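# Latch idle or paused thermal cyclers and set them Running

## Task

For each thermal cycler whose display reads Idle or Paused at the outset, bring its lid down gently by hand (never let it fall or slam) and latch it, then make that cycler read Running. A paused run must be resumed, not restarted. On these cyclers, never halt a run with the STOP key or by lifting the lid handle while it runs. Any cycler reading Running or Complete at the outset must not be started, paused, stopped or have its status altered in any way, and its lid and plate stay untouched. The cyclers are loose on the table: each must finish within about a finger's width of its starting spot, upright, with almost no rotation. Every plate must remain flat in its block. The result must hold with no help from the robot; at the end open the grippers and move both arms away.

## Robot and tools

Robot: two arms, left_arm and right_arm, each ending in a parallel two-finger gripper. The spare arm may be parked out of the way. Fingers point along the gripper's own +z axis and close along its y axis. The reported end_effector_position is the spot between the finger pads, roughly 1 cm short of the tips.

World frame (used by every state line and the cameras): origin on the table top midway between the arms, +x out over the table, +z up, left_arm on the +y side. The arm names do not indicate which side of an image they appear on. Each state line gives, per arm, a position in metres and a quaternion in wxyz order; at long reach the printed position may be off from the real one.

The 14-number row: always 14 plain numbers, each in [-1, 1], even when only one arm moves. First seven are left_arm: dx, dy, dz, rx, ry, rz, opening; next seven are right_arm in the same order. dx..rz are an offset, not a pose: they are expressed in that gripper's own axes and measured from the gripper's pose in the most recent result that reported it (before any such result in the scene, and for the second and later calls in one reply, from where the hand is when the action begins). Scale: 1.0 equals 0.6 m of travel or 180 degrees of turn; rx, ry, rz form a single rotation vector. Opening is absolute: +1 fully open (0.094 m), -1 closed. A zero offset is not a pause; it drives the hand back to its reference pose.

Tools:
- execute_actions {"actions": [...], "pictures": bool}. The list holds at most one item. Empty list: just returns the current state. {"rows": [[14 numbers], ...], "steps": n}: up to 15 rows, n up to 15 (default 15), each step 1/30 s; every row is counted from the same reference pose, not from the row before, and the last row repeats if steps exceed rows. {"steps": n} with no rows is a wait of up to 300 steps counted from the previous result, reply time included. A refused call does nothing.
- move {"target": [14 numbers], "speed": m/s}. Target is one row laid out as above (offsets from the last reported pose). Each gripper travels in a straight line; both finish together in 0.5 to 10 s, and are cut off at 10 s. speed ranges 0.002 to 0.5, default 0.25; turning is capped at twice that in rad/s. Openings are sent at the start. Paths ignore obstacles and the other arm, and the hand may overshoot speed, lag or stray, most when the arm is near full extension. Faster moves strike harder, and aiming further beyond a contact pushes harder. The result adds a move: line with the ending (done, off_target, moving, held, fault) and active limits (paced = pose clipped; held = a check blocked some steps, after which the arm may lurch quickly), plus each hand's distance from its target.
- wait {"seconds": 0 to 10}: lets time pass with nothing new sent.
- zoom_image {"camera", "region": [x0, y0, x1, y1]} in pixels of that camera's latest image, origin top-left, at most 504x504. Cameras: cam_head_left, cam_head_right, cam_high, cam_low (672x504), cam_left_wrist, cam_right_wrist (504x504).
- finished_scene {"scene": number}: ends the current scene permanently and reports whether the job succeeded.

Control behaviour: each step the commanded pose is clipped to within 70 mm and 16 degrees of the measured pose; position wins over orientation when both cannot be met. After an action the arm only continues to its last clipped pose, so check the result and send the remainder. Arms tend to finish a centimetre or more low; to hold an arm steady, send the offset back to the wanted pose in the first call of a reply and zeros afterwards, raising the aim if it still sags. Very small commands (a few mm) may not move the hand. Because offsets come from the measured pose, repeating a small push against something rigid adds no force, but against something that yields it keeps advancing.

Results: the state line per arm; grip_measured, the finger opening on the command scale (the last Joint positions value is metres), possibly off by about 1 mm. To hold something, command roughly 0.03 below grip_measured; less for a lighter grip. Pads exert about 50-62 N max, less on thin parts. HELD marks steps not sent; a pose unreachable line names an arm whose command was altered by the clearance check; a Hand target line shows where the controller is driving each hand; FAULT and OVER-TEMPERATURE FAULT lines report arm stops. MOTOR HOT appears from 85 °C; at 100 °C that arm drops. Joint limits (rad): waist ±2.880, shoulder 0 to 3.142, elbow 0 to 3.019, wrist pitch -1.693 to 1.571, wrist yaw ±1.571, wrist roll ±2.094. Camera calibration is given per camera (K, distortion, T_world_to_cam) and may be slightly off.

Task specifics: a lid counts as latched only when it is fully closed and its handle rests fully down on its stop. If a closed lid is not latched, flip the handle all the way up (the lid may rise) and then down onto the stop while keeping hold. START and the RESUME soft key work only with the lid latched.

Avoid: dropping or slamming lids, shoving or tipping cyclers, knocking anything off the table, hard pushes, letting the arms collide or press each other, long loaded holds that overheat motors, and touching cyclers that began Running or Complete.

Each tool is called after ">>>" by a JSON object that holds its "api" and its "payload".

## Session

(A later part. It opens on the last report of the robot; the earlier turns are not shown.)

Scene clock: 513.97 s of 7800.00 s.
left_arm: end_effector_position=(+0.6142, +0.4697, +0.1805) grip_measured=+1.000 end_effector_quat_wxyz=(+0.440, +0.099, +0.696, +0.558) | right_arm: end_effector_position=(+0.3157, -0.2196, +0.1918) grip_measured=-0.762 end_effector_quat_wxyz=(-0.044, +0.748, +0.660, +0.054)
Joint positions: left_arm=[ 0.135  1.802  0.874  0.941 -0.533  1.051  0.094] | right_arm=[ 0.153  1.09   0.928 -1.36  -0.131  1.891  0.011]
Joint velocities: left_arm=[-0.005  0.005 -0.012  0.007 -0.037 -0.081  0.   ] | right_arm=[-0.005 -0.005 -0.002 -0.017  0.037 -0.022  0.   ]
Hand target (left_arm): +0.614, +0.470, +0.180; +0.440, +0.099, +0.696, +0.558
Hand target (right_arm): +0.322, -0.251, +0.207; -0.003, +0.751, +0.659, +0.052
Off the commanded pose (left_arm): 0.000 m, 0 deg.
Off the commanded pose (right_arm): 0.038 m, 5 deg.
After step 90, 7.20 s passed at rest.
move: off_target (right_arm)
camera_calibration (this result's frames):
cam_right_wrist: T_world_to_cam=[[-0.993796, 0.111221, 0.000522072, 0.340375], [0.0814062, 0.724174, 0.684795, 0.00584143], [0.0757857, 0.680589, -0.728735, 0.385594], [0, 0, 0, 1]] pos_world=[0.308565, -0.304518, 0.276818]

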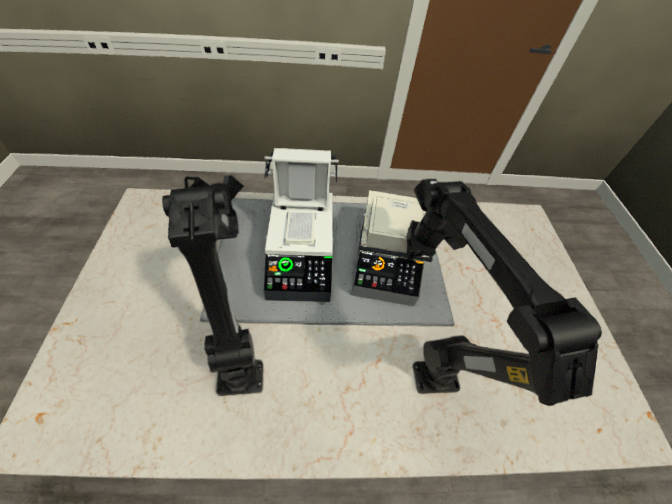

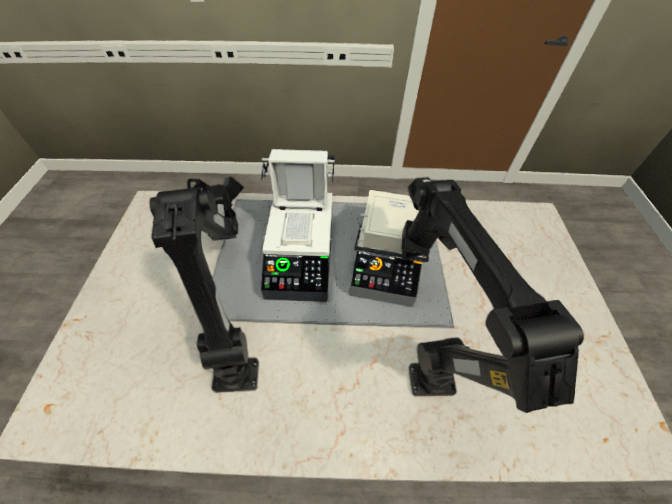

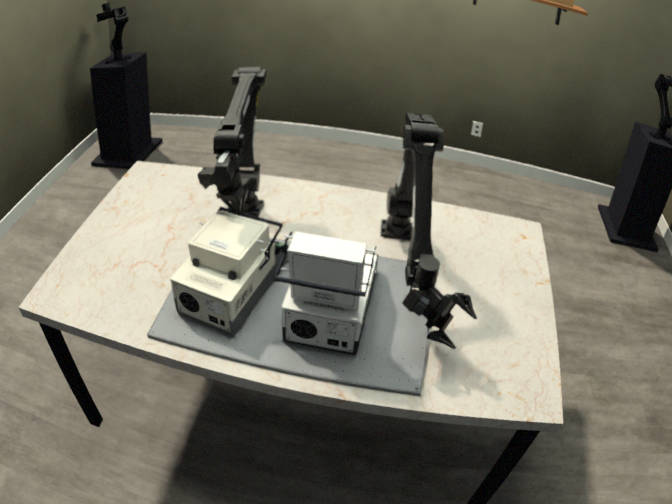

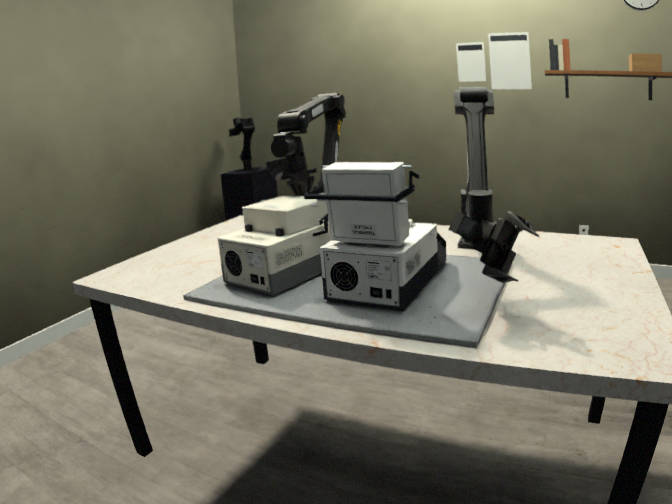

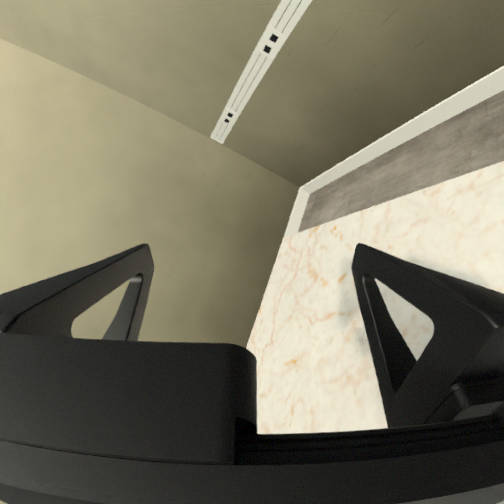

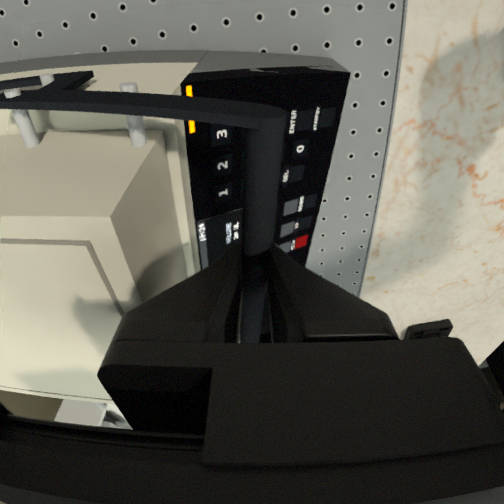

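>>> {"api": "move", "payload": {"target": [0,0,0,0,0,0,1,-0.04,0.085,-0.02,-0.02,-0.015,0,-0.85], "speed": 0.012}}

Scene clock: 526.60 s of 7800.00 s.
left_arm: end_effector_position=(+0.6142, +0.4697, +0.1805) grip_measured=+1.000 end_effector_quat_wxyz=(+0.440, +0.099, +0.696, +0.558) | right_arm: end_effector_position=(+0.3167, -0.2196, +0.1909) grip_measured=-0.762 end_effector_quat_wxyz=(-0.057, +0.749, +0.659, +0.044)
Joint positions: left_arm=[ 0.135  1.802  0.874  0.941 -0.533  1.051  0.094] | right_arm=[ 0.145  1.115  0.942 -1.381 -0.144  1.882  0.011]
Joint velocities: left_arm=[ 0.005 -0.005  0.002 -0.012 -0.007  0.022  0.   ] | right_arm=[-0.005 -0.005  0.007  0.017 -0.022  0.037  0.   ]
Hand target (left_arm): +0.614, +0.470, +0.180; +0.440, +0.099, +0.696, +0.558
Hand target (right_arm): +0.357, -0.250, +0.202; -0.004, +0.753, +0.656, +0.054
Off the commanded pose (left_arm): 0.000 m, 0 deg.
Off the commanded pose (right_arm): 0.057 m, 6 deg.
After step 90, 4.60 s passed at rest.
move: off_target (right_arm)
camera_calibration (this result's frames):
cam_right_wrist: T_world_to_cam=[[-0.993349, 0.110353, 0.0328483, 0.334901], [0.102603, 0.718955, 0.687442, -0.0020831], [0.0522451, 0.68624, -0.725496, 0.392966], [0, 0, 0, 1]] pos_world=[0.312356, -0.305129, 0.275527]

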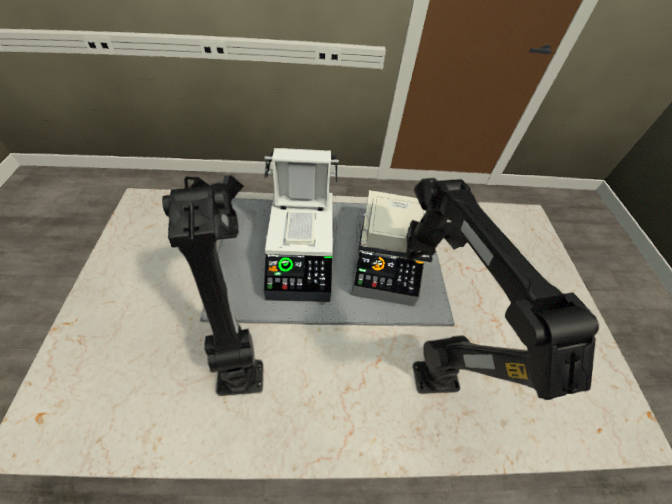

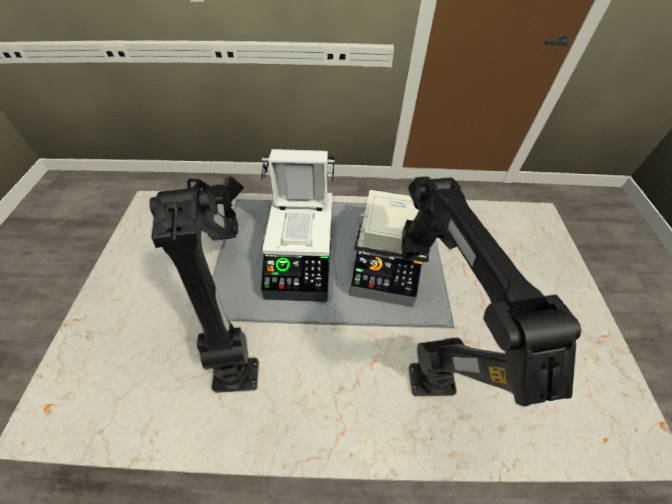

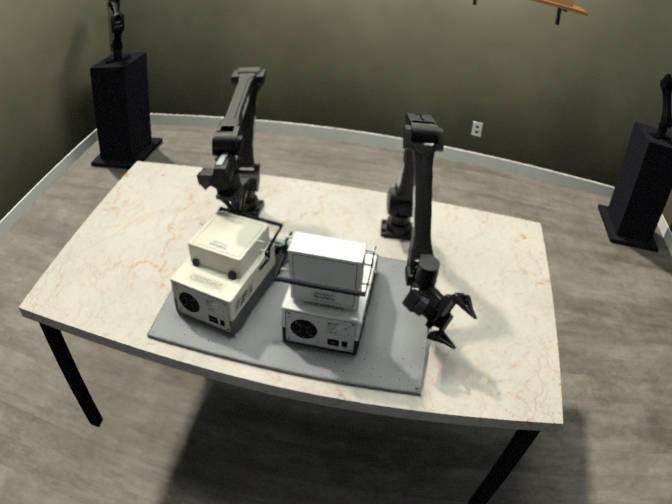

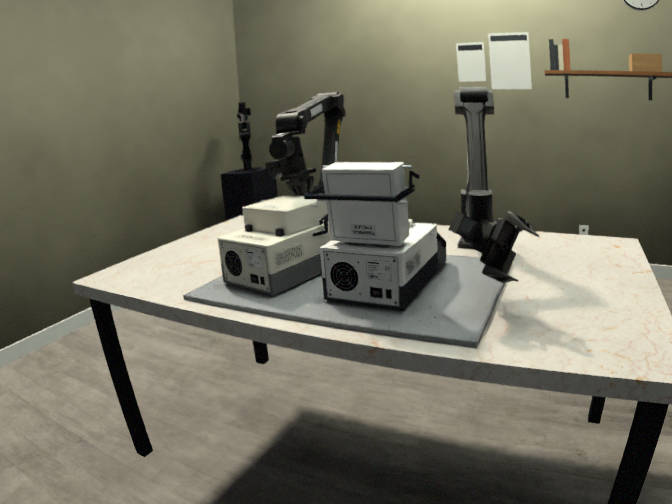

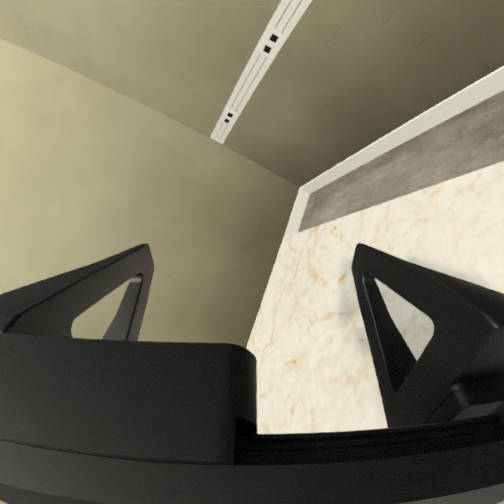

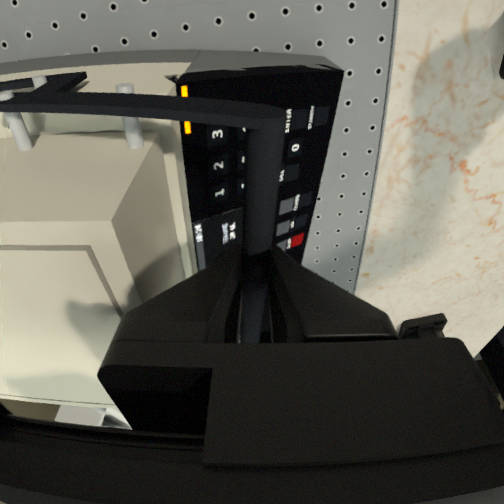

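>>> {"api": "execute_actions", "payload": {"actions": [{"rows":[[0,0,0,0,0,0,1,-0.03,0.01,0,0,0,0,-0.9],[0,0,0,0,0,0,1,-0.06,0.015,-0.01,0,0,0,-0.9],[0,0,0,0,0,0,1,-0.09,0.02,-0.01,0,0,0,-0.9],[0,0,0,0,0,0,1,-0.115,0.02,-0.01,0,0,0,-0.9],[0,0,0,0,0,0,1,-0.115,0.02,-0.01,0,0,0,-0.9],[0,0,0,0,0,0,1,-0.115,0.02,-0.01,0,0,0,-0.9],[0,0,0,0,0,0,1,-0.115,0.02,-0.01,0,0,0,-0.9],[0,0,0,0,0,0,1,-0.115,0.02,-0.01,0,0,0,-0.9],[0,0,0,0,0,0,1,-0.115,0.02,-0.01,0,0,0,-0.9],[0,0,0,0,0,0,1,-0.115,0.02,-0.01,0,0,0,-0.9],[0,0,0,0,0,0,1,-0.115,0.02,-0.01,0,0,0,-0.9],[0,0,0,0,0,0,1,-0.03,0.015,0,0,0,0,-0.9]],"steps":15}]}}

Scene clock: 538.93 s of 7800.00 s.
left_arm: end_effector_position=(+0.6142, +0.4697, +0.1805) grip_measured=+1.000 end_effector_quat_wxyz=(+0.440, +0.099, +0.696, +0.558) | right_arm: end_effector_position=(+0.3152, -0.2190, +0.1900) grip_measured=-0.762 end_effector_quat_wxyz=(-0.087, +0.737, +0.667, +0.063)
Joint positions: left_arm=[ 0.135  1.802  0.874  0.941 -0.533  1.051  0.094] | right_arm=[ 0.107  1.115  0.935 -1.382 -0.215  1.816  0.011]
Joint velocities: left_arm=[-0.005  0.005  0.027 -0.002  0.007 -0.007  0.   ] | right_arm=[ 0.425 -0.005  0.178 -0.217  1.15   0.359  0.001]
Hand target (left_arm): +0.614, +0.470, +0.180; +0.440, +0.099, +0.696, +0.558
Hand target (right_arm): +0.323, -0.238, +0.189; -0.059, +0.749, +0.659, +0.045
Off the commanded pose (left_arm): 0.000 m, 0 deg.
Off the commanded pose (right_arm): 0.021 m, 4 deg.
Steps of this call (steps 1 to 90: nothing new was sent; then 8.83 s passed at rest; steps 91 to 105: all 15 steps of this action). Readings (end_effector_position):
91: left_arm (+0.6142, +0.4697, +0.1805) | right_arm (+0.3157, -0.2184, +0.1913)
92: left_arm (+0.6142, +0.4697, +0.1805) | right_arm (+0.3160, -0.2194, +0.1917)
94: left_arm (+0.6142, +0.4697, +0.1805) | right_arm (+0.3159, -0.2217, +0.1916)
98: left_arm (+0.6142, +0.4697, +0.1805) | right_arm (+0.3142, -0.2291, +0.1919)
105: the state above
camera_calibration (this result's frames):
cam_right_wrist: T_world_to_cam=[[-0.995696, 0.0792153, 0.0481124, 0.324386], [0.0889928, 0.67216, 0.735038, -0.0167335], [0.025887, 0.736156, -0.676317, 0.401852], [0, 0, 0, 1]] pos_world=[0.314076, -0.310274, 0.268472]

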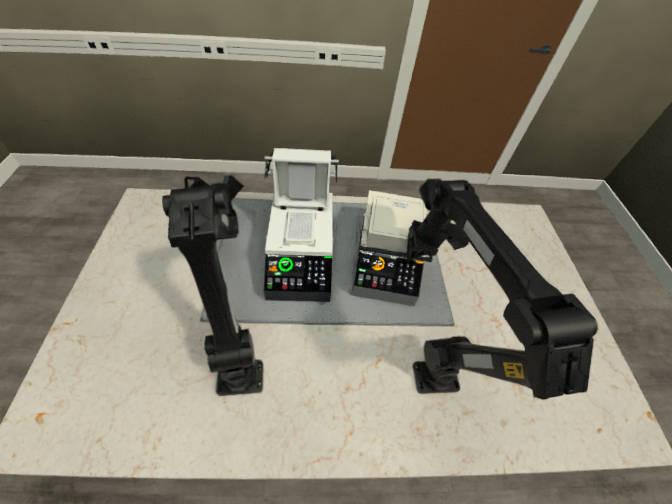

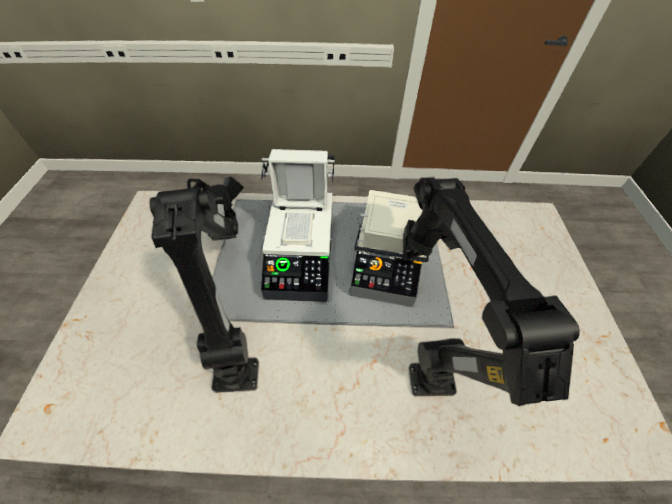

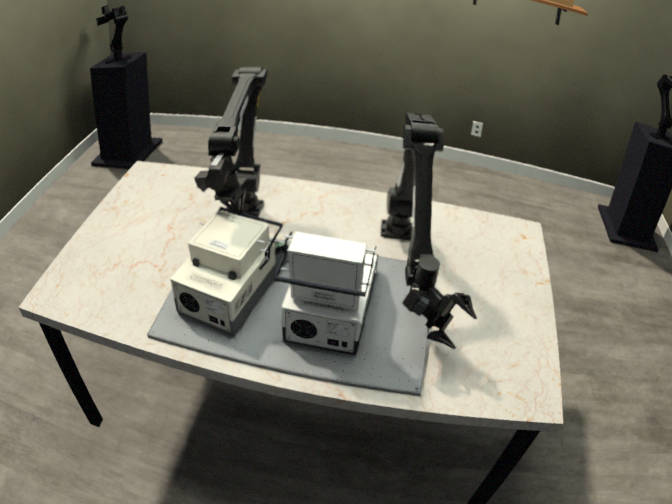

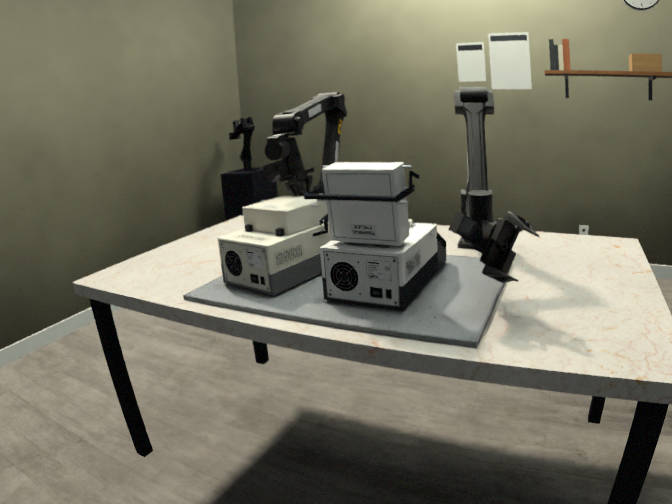

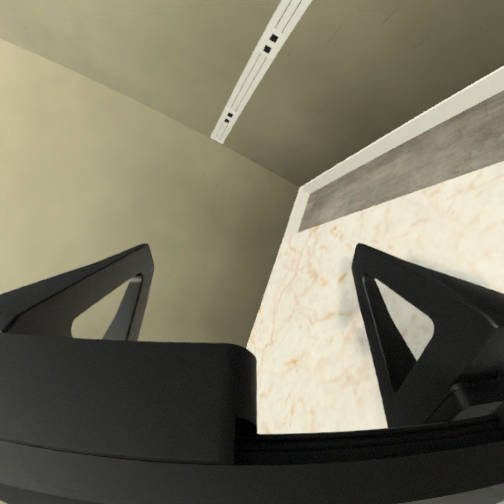

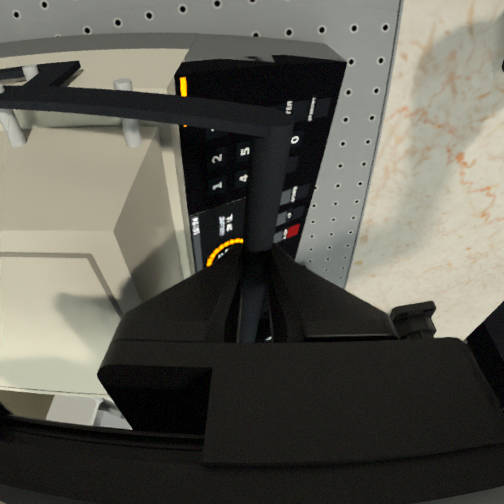

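>>> {"api": "move", "payload": {"target": [0,0,0,0,0,0,1,0,0,0.02,-0.044,-0.034,0,-0.85], "speed": 0.03}}

>>> {"api": "move", "payload": {"target": [0,0,0,0,0,0,1,0,0.005,0.095,0,0,0,-0.85], "speed": 0.02}}

Scene clock: 552.67 s of 7800.00 s.
left_arm: end_effector_position=(+0.6142, +0.4697, +0.1805) grip_measured=+1.000 end_effector_quat_wxyz=(+0.440, +0.099, +0.696, +0.558) | right_arm: end_effector_position=(+0.3155, -0.2178, +0.1907) grip_measured=-0.762 end_effector_quat_wxyz=(-0.005, +0.752, +0.655, +0.075)
Joint positions: left_arm=[ 0.135  1.802  0.874  0.941 -0.533  1.051  0.094] | right_arm=[ 0.189  1.036  0.887 -1.293 -0.079  1.94   0.011]
Joint velocities: left_arm=[-0.005 -0.005 -0.007 -0.007 -0.007 -0.066  0.   ] | right_arm=[-0.015  0.005 -0.012  0.012 -0.066 -0.022  0.   ]
Hand target (left_arm): +0.614, +0.470, +0.180; +0.440, +0.099, +0.696, +0.558
Hand target (right_arm): +0.315, -0.216, +0.179; +0.000, +0.744, +0.664, +0.071
Off the commanded pose (left_arm): 0.000 m, 0 deg.
Off the commanded pose (right_arm): 0.013 m, 2 deg.
After step 90, 7.77 s passed at rest.
move: off_target (right_arm)
camera_calibration (this result's frames):
cam_right_wrist: T_world_to_cam=[[-0.988263, 0.126512, -0.0856171, 0.357975], [0.0374551, 0.744036, 0.667089, 0.0267809], [0.148097, 0.656052, -0.740042, 0.357601], [0, 0, 0, 1]] pos_world=[0.299811, -0.299819, 0.277423]

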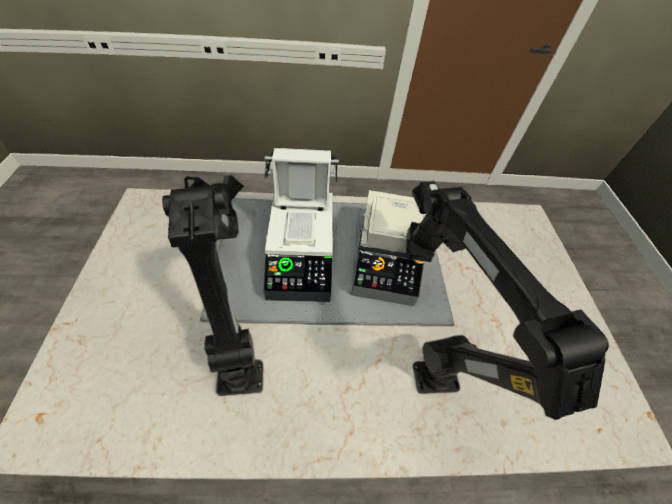

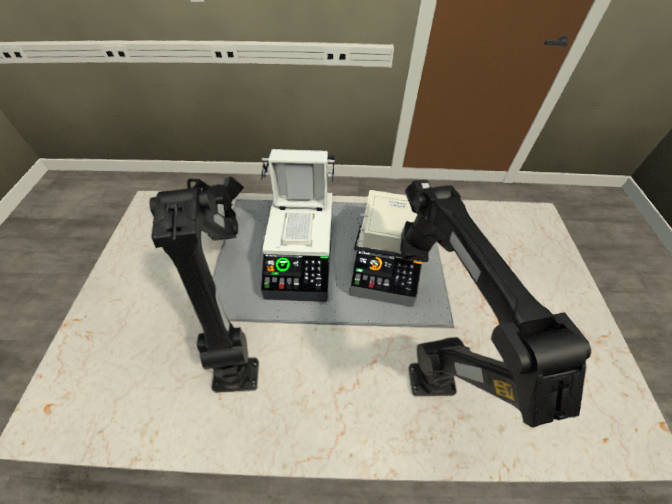

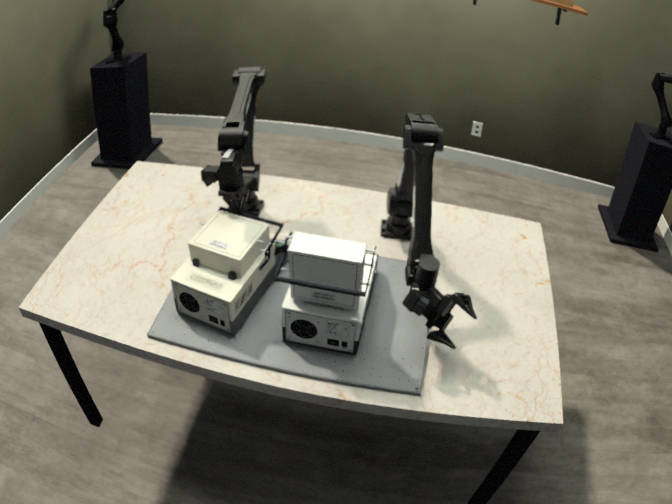

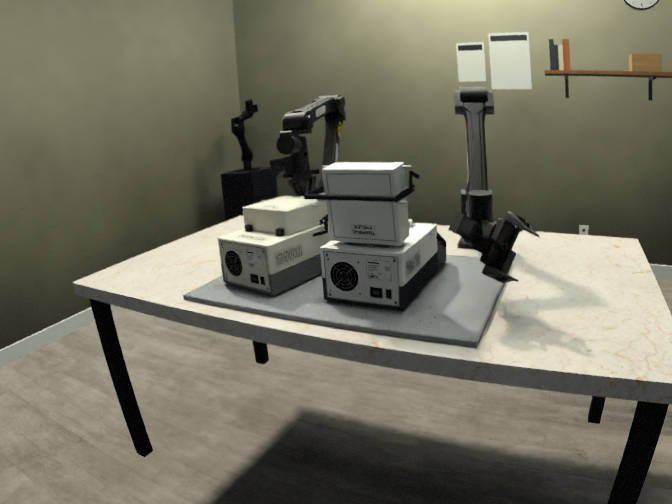

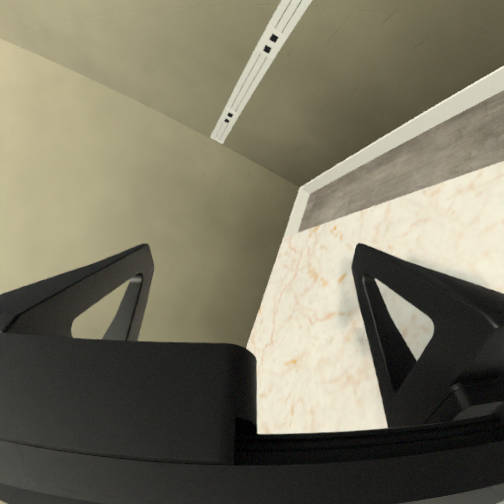

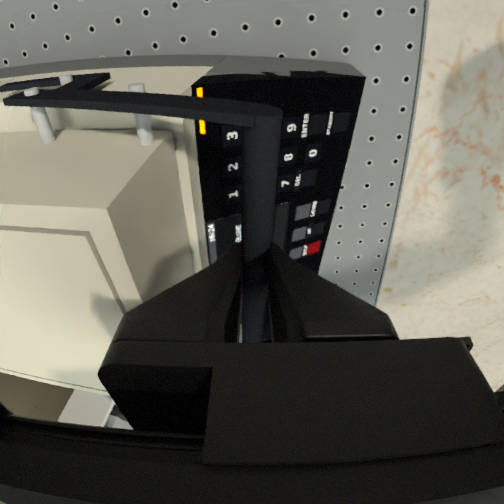

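Scene clock: 555.73 s of 7800.00 s.
left_arm: end_effector_position=(+0.6142, +0.4697, +0.1805) grip_measured=+1.000 end_effector_quat_wxyz=(+0.440, +0.099, +0.696, +0.558) | right_arm: end_effector_position=(+0.3152, -0.2176, +0.1880) grip_measured=-0.762 end_effector_quat_wxyz=(+0.006, +0.754, +0.649, +0.098)
Joint positions: left_arm=[ 0.135  1.802  0.874  0.941 -0.533  1.051  0.094] | right_arm=[ 0.189  1.001  0.852 -1.242 -0.08   1.954  0.011]
Joint velocities: left_arm=[-0.005 -0.005 -0.027 -0.007  0.051 -0.007  0.   ] | right_arm=[ 0.005 -0.005  0.002  0.012  0.037  0.007 -0.   ]
Hand target (left_arm): +0.614, +0.470, +0.180; +0.440, +0.099, +0.696, +0.558
Hand target (right_arm): +0.316, -0.214, +0.140; -0.005, +0.752, +0.655, +0.074
Off the commanded pose (left_arm): 0.000 m, 0 deg.
Off the commanded pose (right_arm): 0.054 m, 3 deg.
move: off_target (right_arm)
camera_calibration (this result's frames):
cam_right_wrist: T_world_to_cam=[[-0.9812, 0.141957, -0.130751, 0.367013], [0.0156162, 0.733655, 0.679343, 0.0308184], [0.192363, 0.664529, -0.722079, 0.339986], [0, 0, 0, 1]] pos_world=[0.294231, -0.300641, 0.272548]

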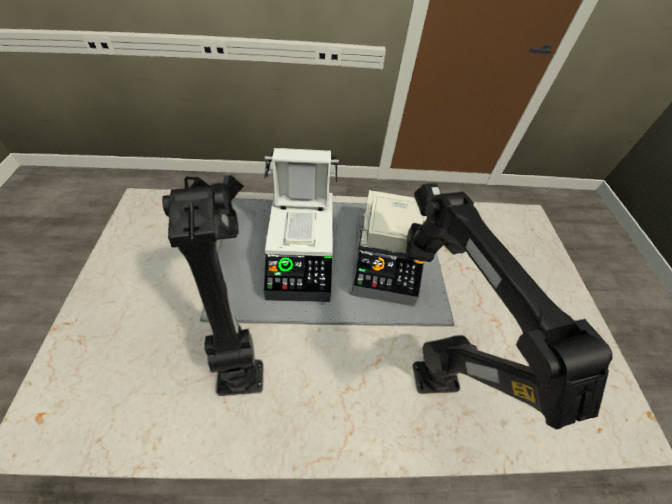

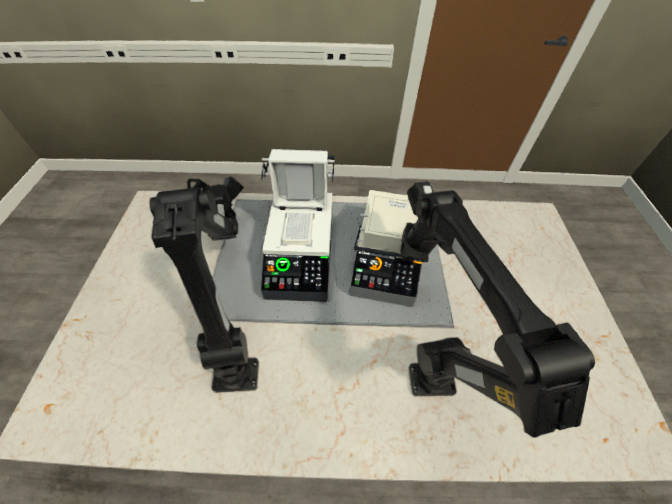

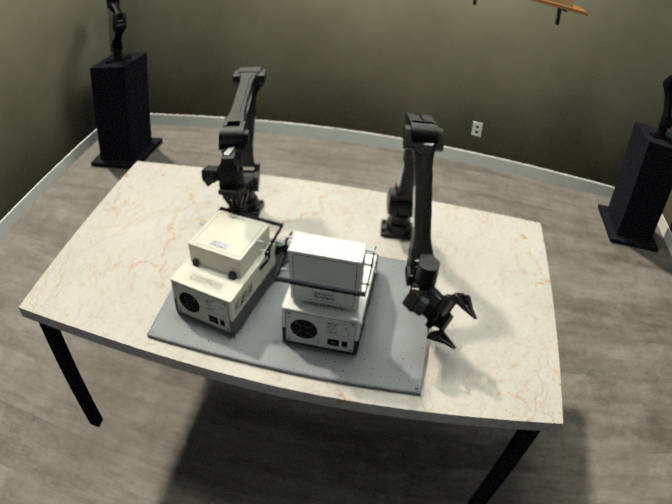

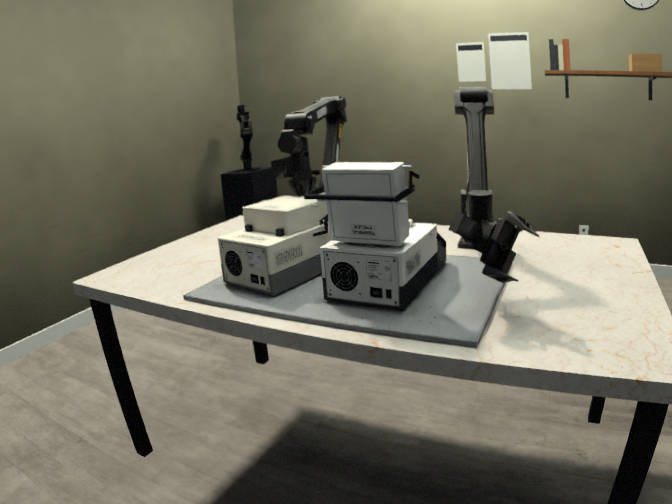

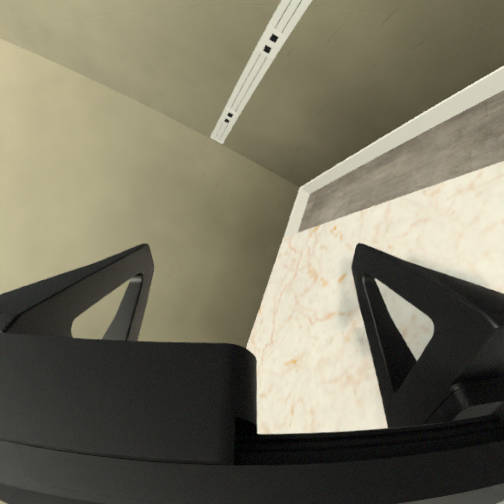

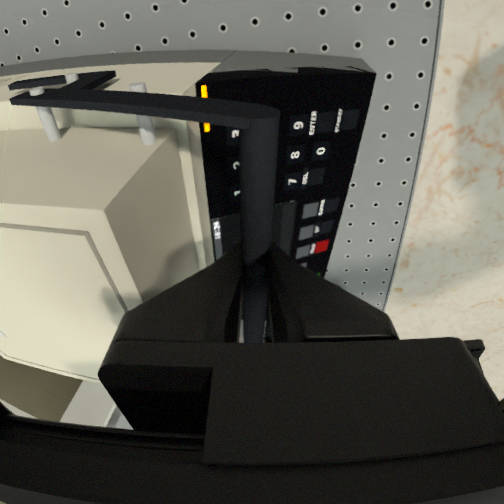

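>>> {"api": "move", "payload": {"target": [0,0,0,0,0,0,1,0,0.03,-0.06,0.03,0,0,-0.85], "speed": 0.02}}

Scene clock: 568.10 s of 7800.00 s.
left_arm: end_effector_position=(+0.6142, +0.4697, +0.1805) grip_measured=+1.000 end_effector_quat_wxyz=(+0.440, +0.099, +0.696, +0.558) | right_arm: end_effector_position=(+0.3172, -0.2183, +0.1972) grip_measured=-0.762 end_effector_quat_wxyz=(-0.042, +0.758, +0.649, +0.057)
Joint positions: left_arm=[ 0.135  1.802  0.874  0.941 -0.533  1.051  0.094] | right_arm=[ 0.157  1.086  0.939 -1.366 -0.129  1.924  0.011]
Joint velocities: left_arm=[-0.015 -0.005 -0.012 -0.012 -0.007 -0.022  0.   ] | right_arm=[ 0.005 -0.005  0.007 -0.007 -0.022 -0.022 -0.001]
Hand target (left_arm): +0.614, +0.470, +0.180; +0.440, +0.099, +0.696, +0.558
Hand target (right_arm): +0.326, -0.225, +0.225; -0.029, +0.754, +0.653, +0.067
Off the commanded pose (left_arm): 0.000 m, 0 deg.
Off the commanded pose (right_arm): 0.031 m, 2 deg.
After step 90, 6.80 s passed at rest.
move: off_target (right_arm)
camera_calibration (this result's frames):
cam_right_wrist: T_world_to_cam=[[-0.990231, 0.139369, -0.00443964, 0.347729], [0.0983716, 0.720798, 0.68613, -0.00530664], [0.0988251, 0.67899, -0.727466, 0.380627], [0, 0, 0, 1]] pos_world=[0.307238, -0.303079, 0.282078]

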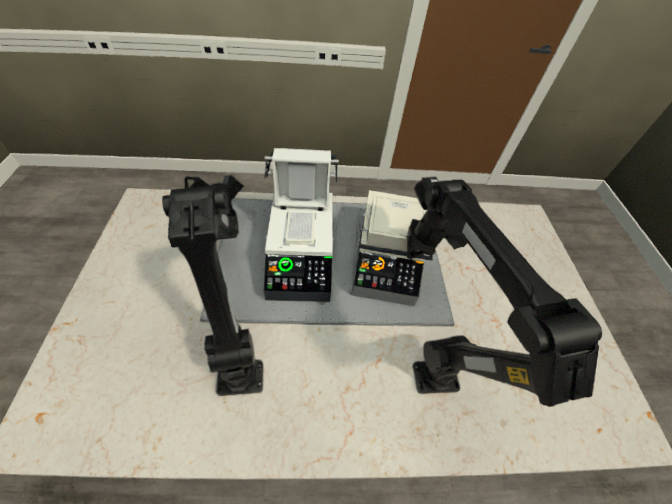

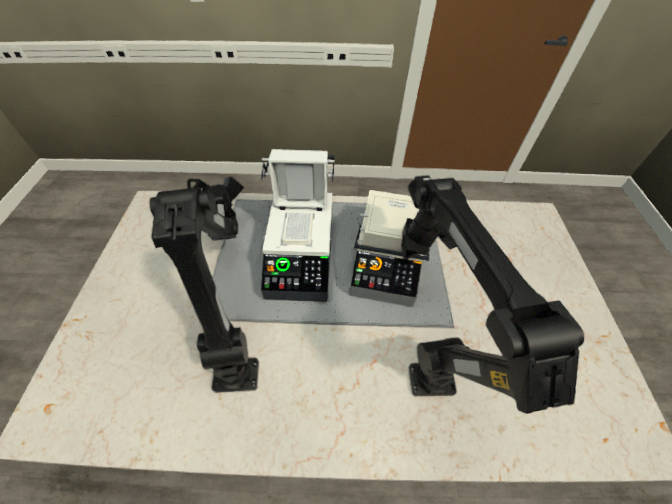

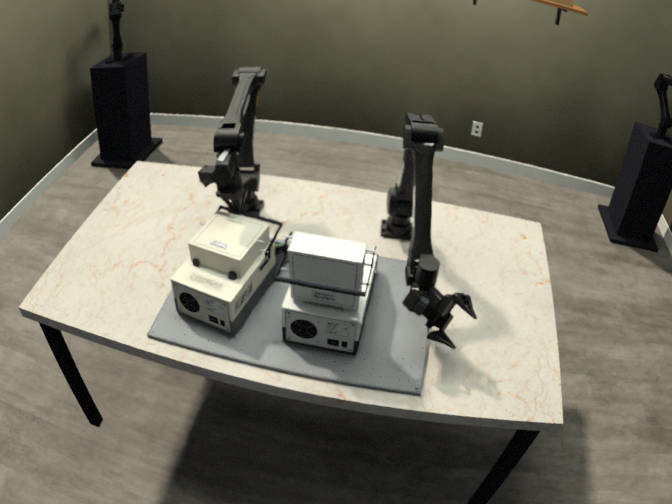

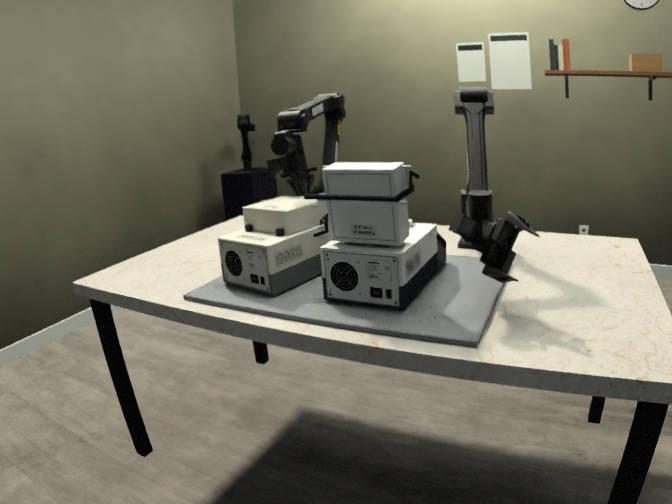

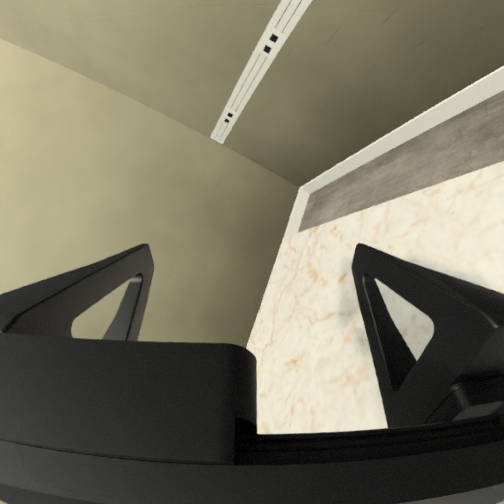

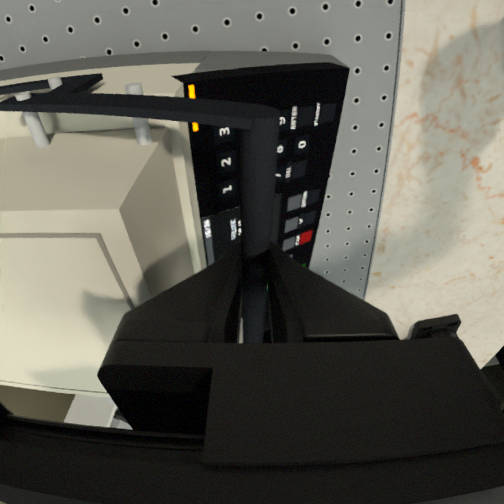

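>>> {"api": "move", "payload": {"target": [0,0,0,0,0,0,1,0,0,0,-0.02,-0.015,0,-0.6], "speed": 0.02}}

Scene clock: 574.43 s of 7800.00 s.
left_arm: end_effector_position=(+0.6142, +0.4697, +0.1805) grip_measured=+1.000 end_effector_quat_wxyz=(+0.440, +0.099, +0.696, +0.558) | right_arm: end_effector_position=(+0.3153, -0.2208, +0.1966) grip_measured=-0.602 end_effector_quat_wxyz=(-0.010, +0.758, +0.650, +0.050)
Joint positions: left_arm=[ 0.135  1.802  0.874  0.941 -0.533  1.051  0.094] | right_arm=[ 0.188  1.065  0.925 -1.351 -0.063  1.952  0.019]
Joint velocities: left_arm=[-0.015 -0.005  0.002  0.007  0.007  0.051  0.   ] | right_arm=[-0.015 -0.024  0.017 -0.017  0.051  0.007 -0.   ]
Hand target (left_arm): +0.614, +0.470, +0.180; +0.440, +0.099, +0.696, +0.558
Hand target (right_arm): +0.317, -0.218, +0.197; -0.003, +0.760, +0.647, +0.060
Off the commanded pose (left_arm): 0.000 m, 0 deg.
Off the commanded pose (right_arm): 0.003 m, 1 deg.
After step 90, 1.13 s passed at rest.
move: done
camera_calibration (this result's frames):
cam_right_wrist: T_world_to_cam=[[-0.98916, 0.139964, -0.0444212, 0.353811], [0.0784292, 0.759302, 0.645995, 0.0197533], [0.124145, 0.635509, -0.762048, 0.371354], [0, 0, 0, 1]] pos_world=[0.302324, -0.300518, 0.285946]

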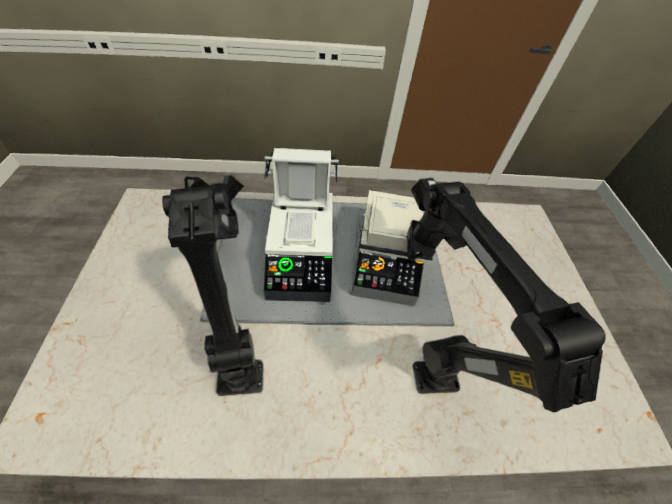

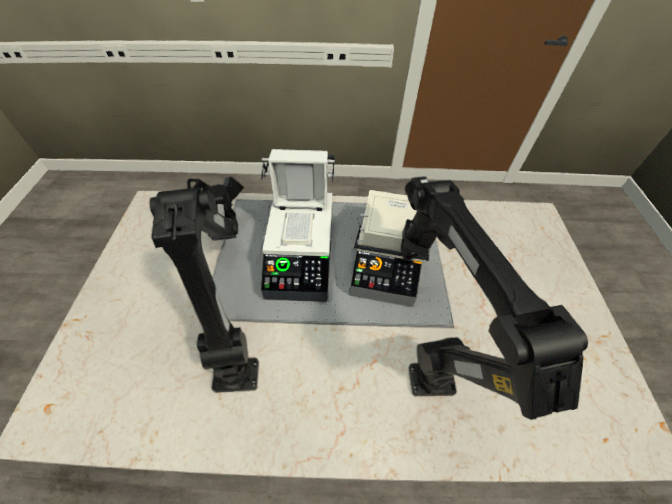

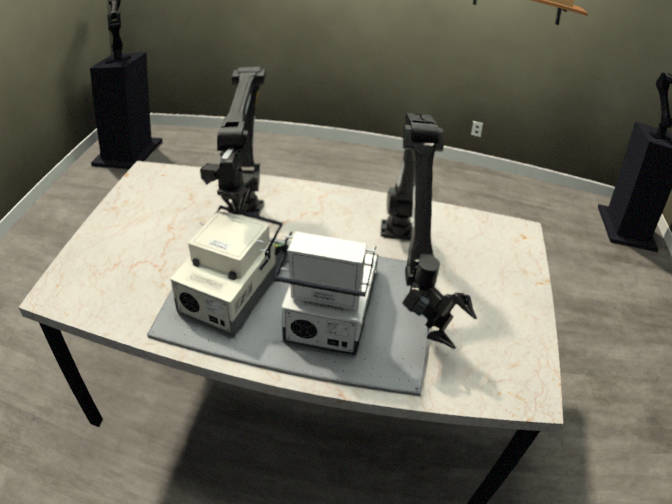

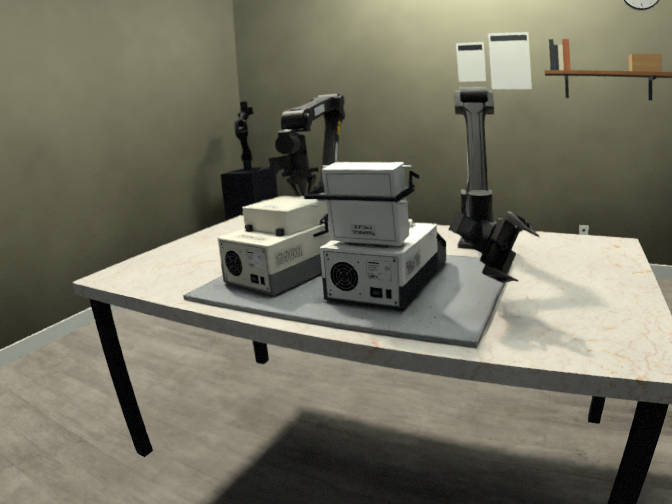

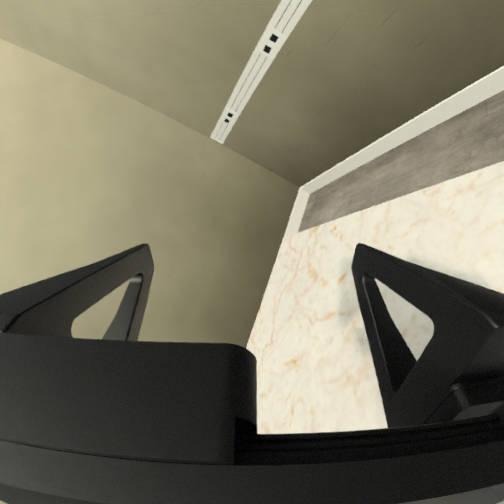

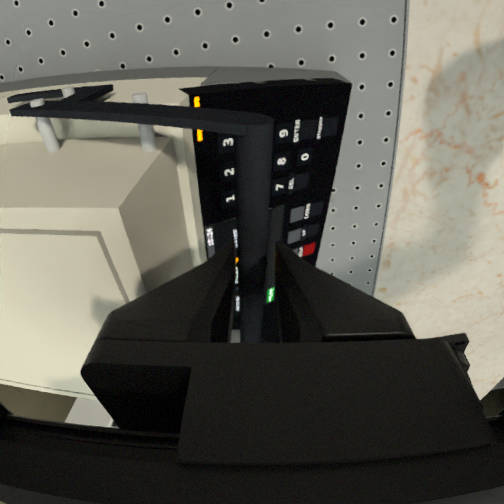

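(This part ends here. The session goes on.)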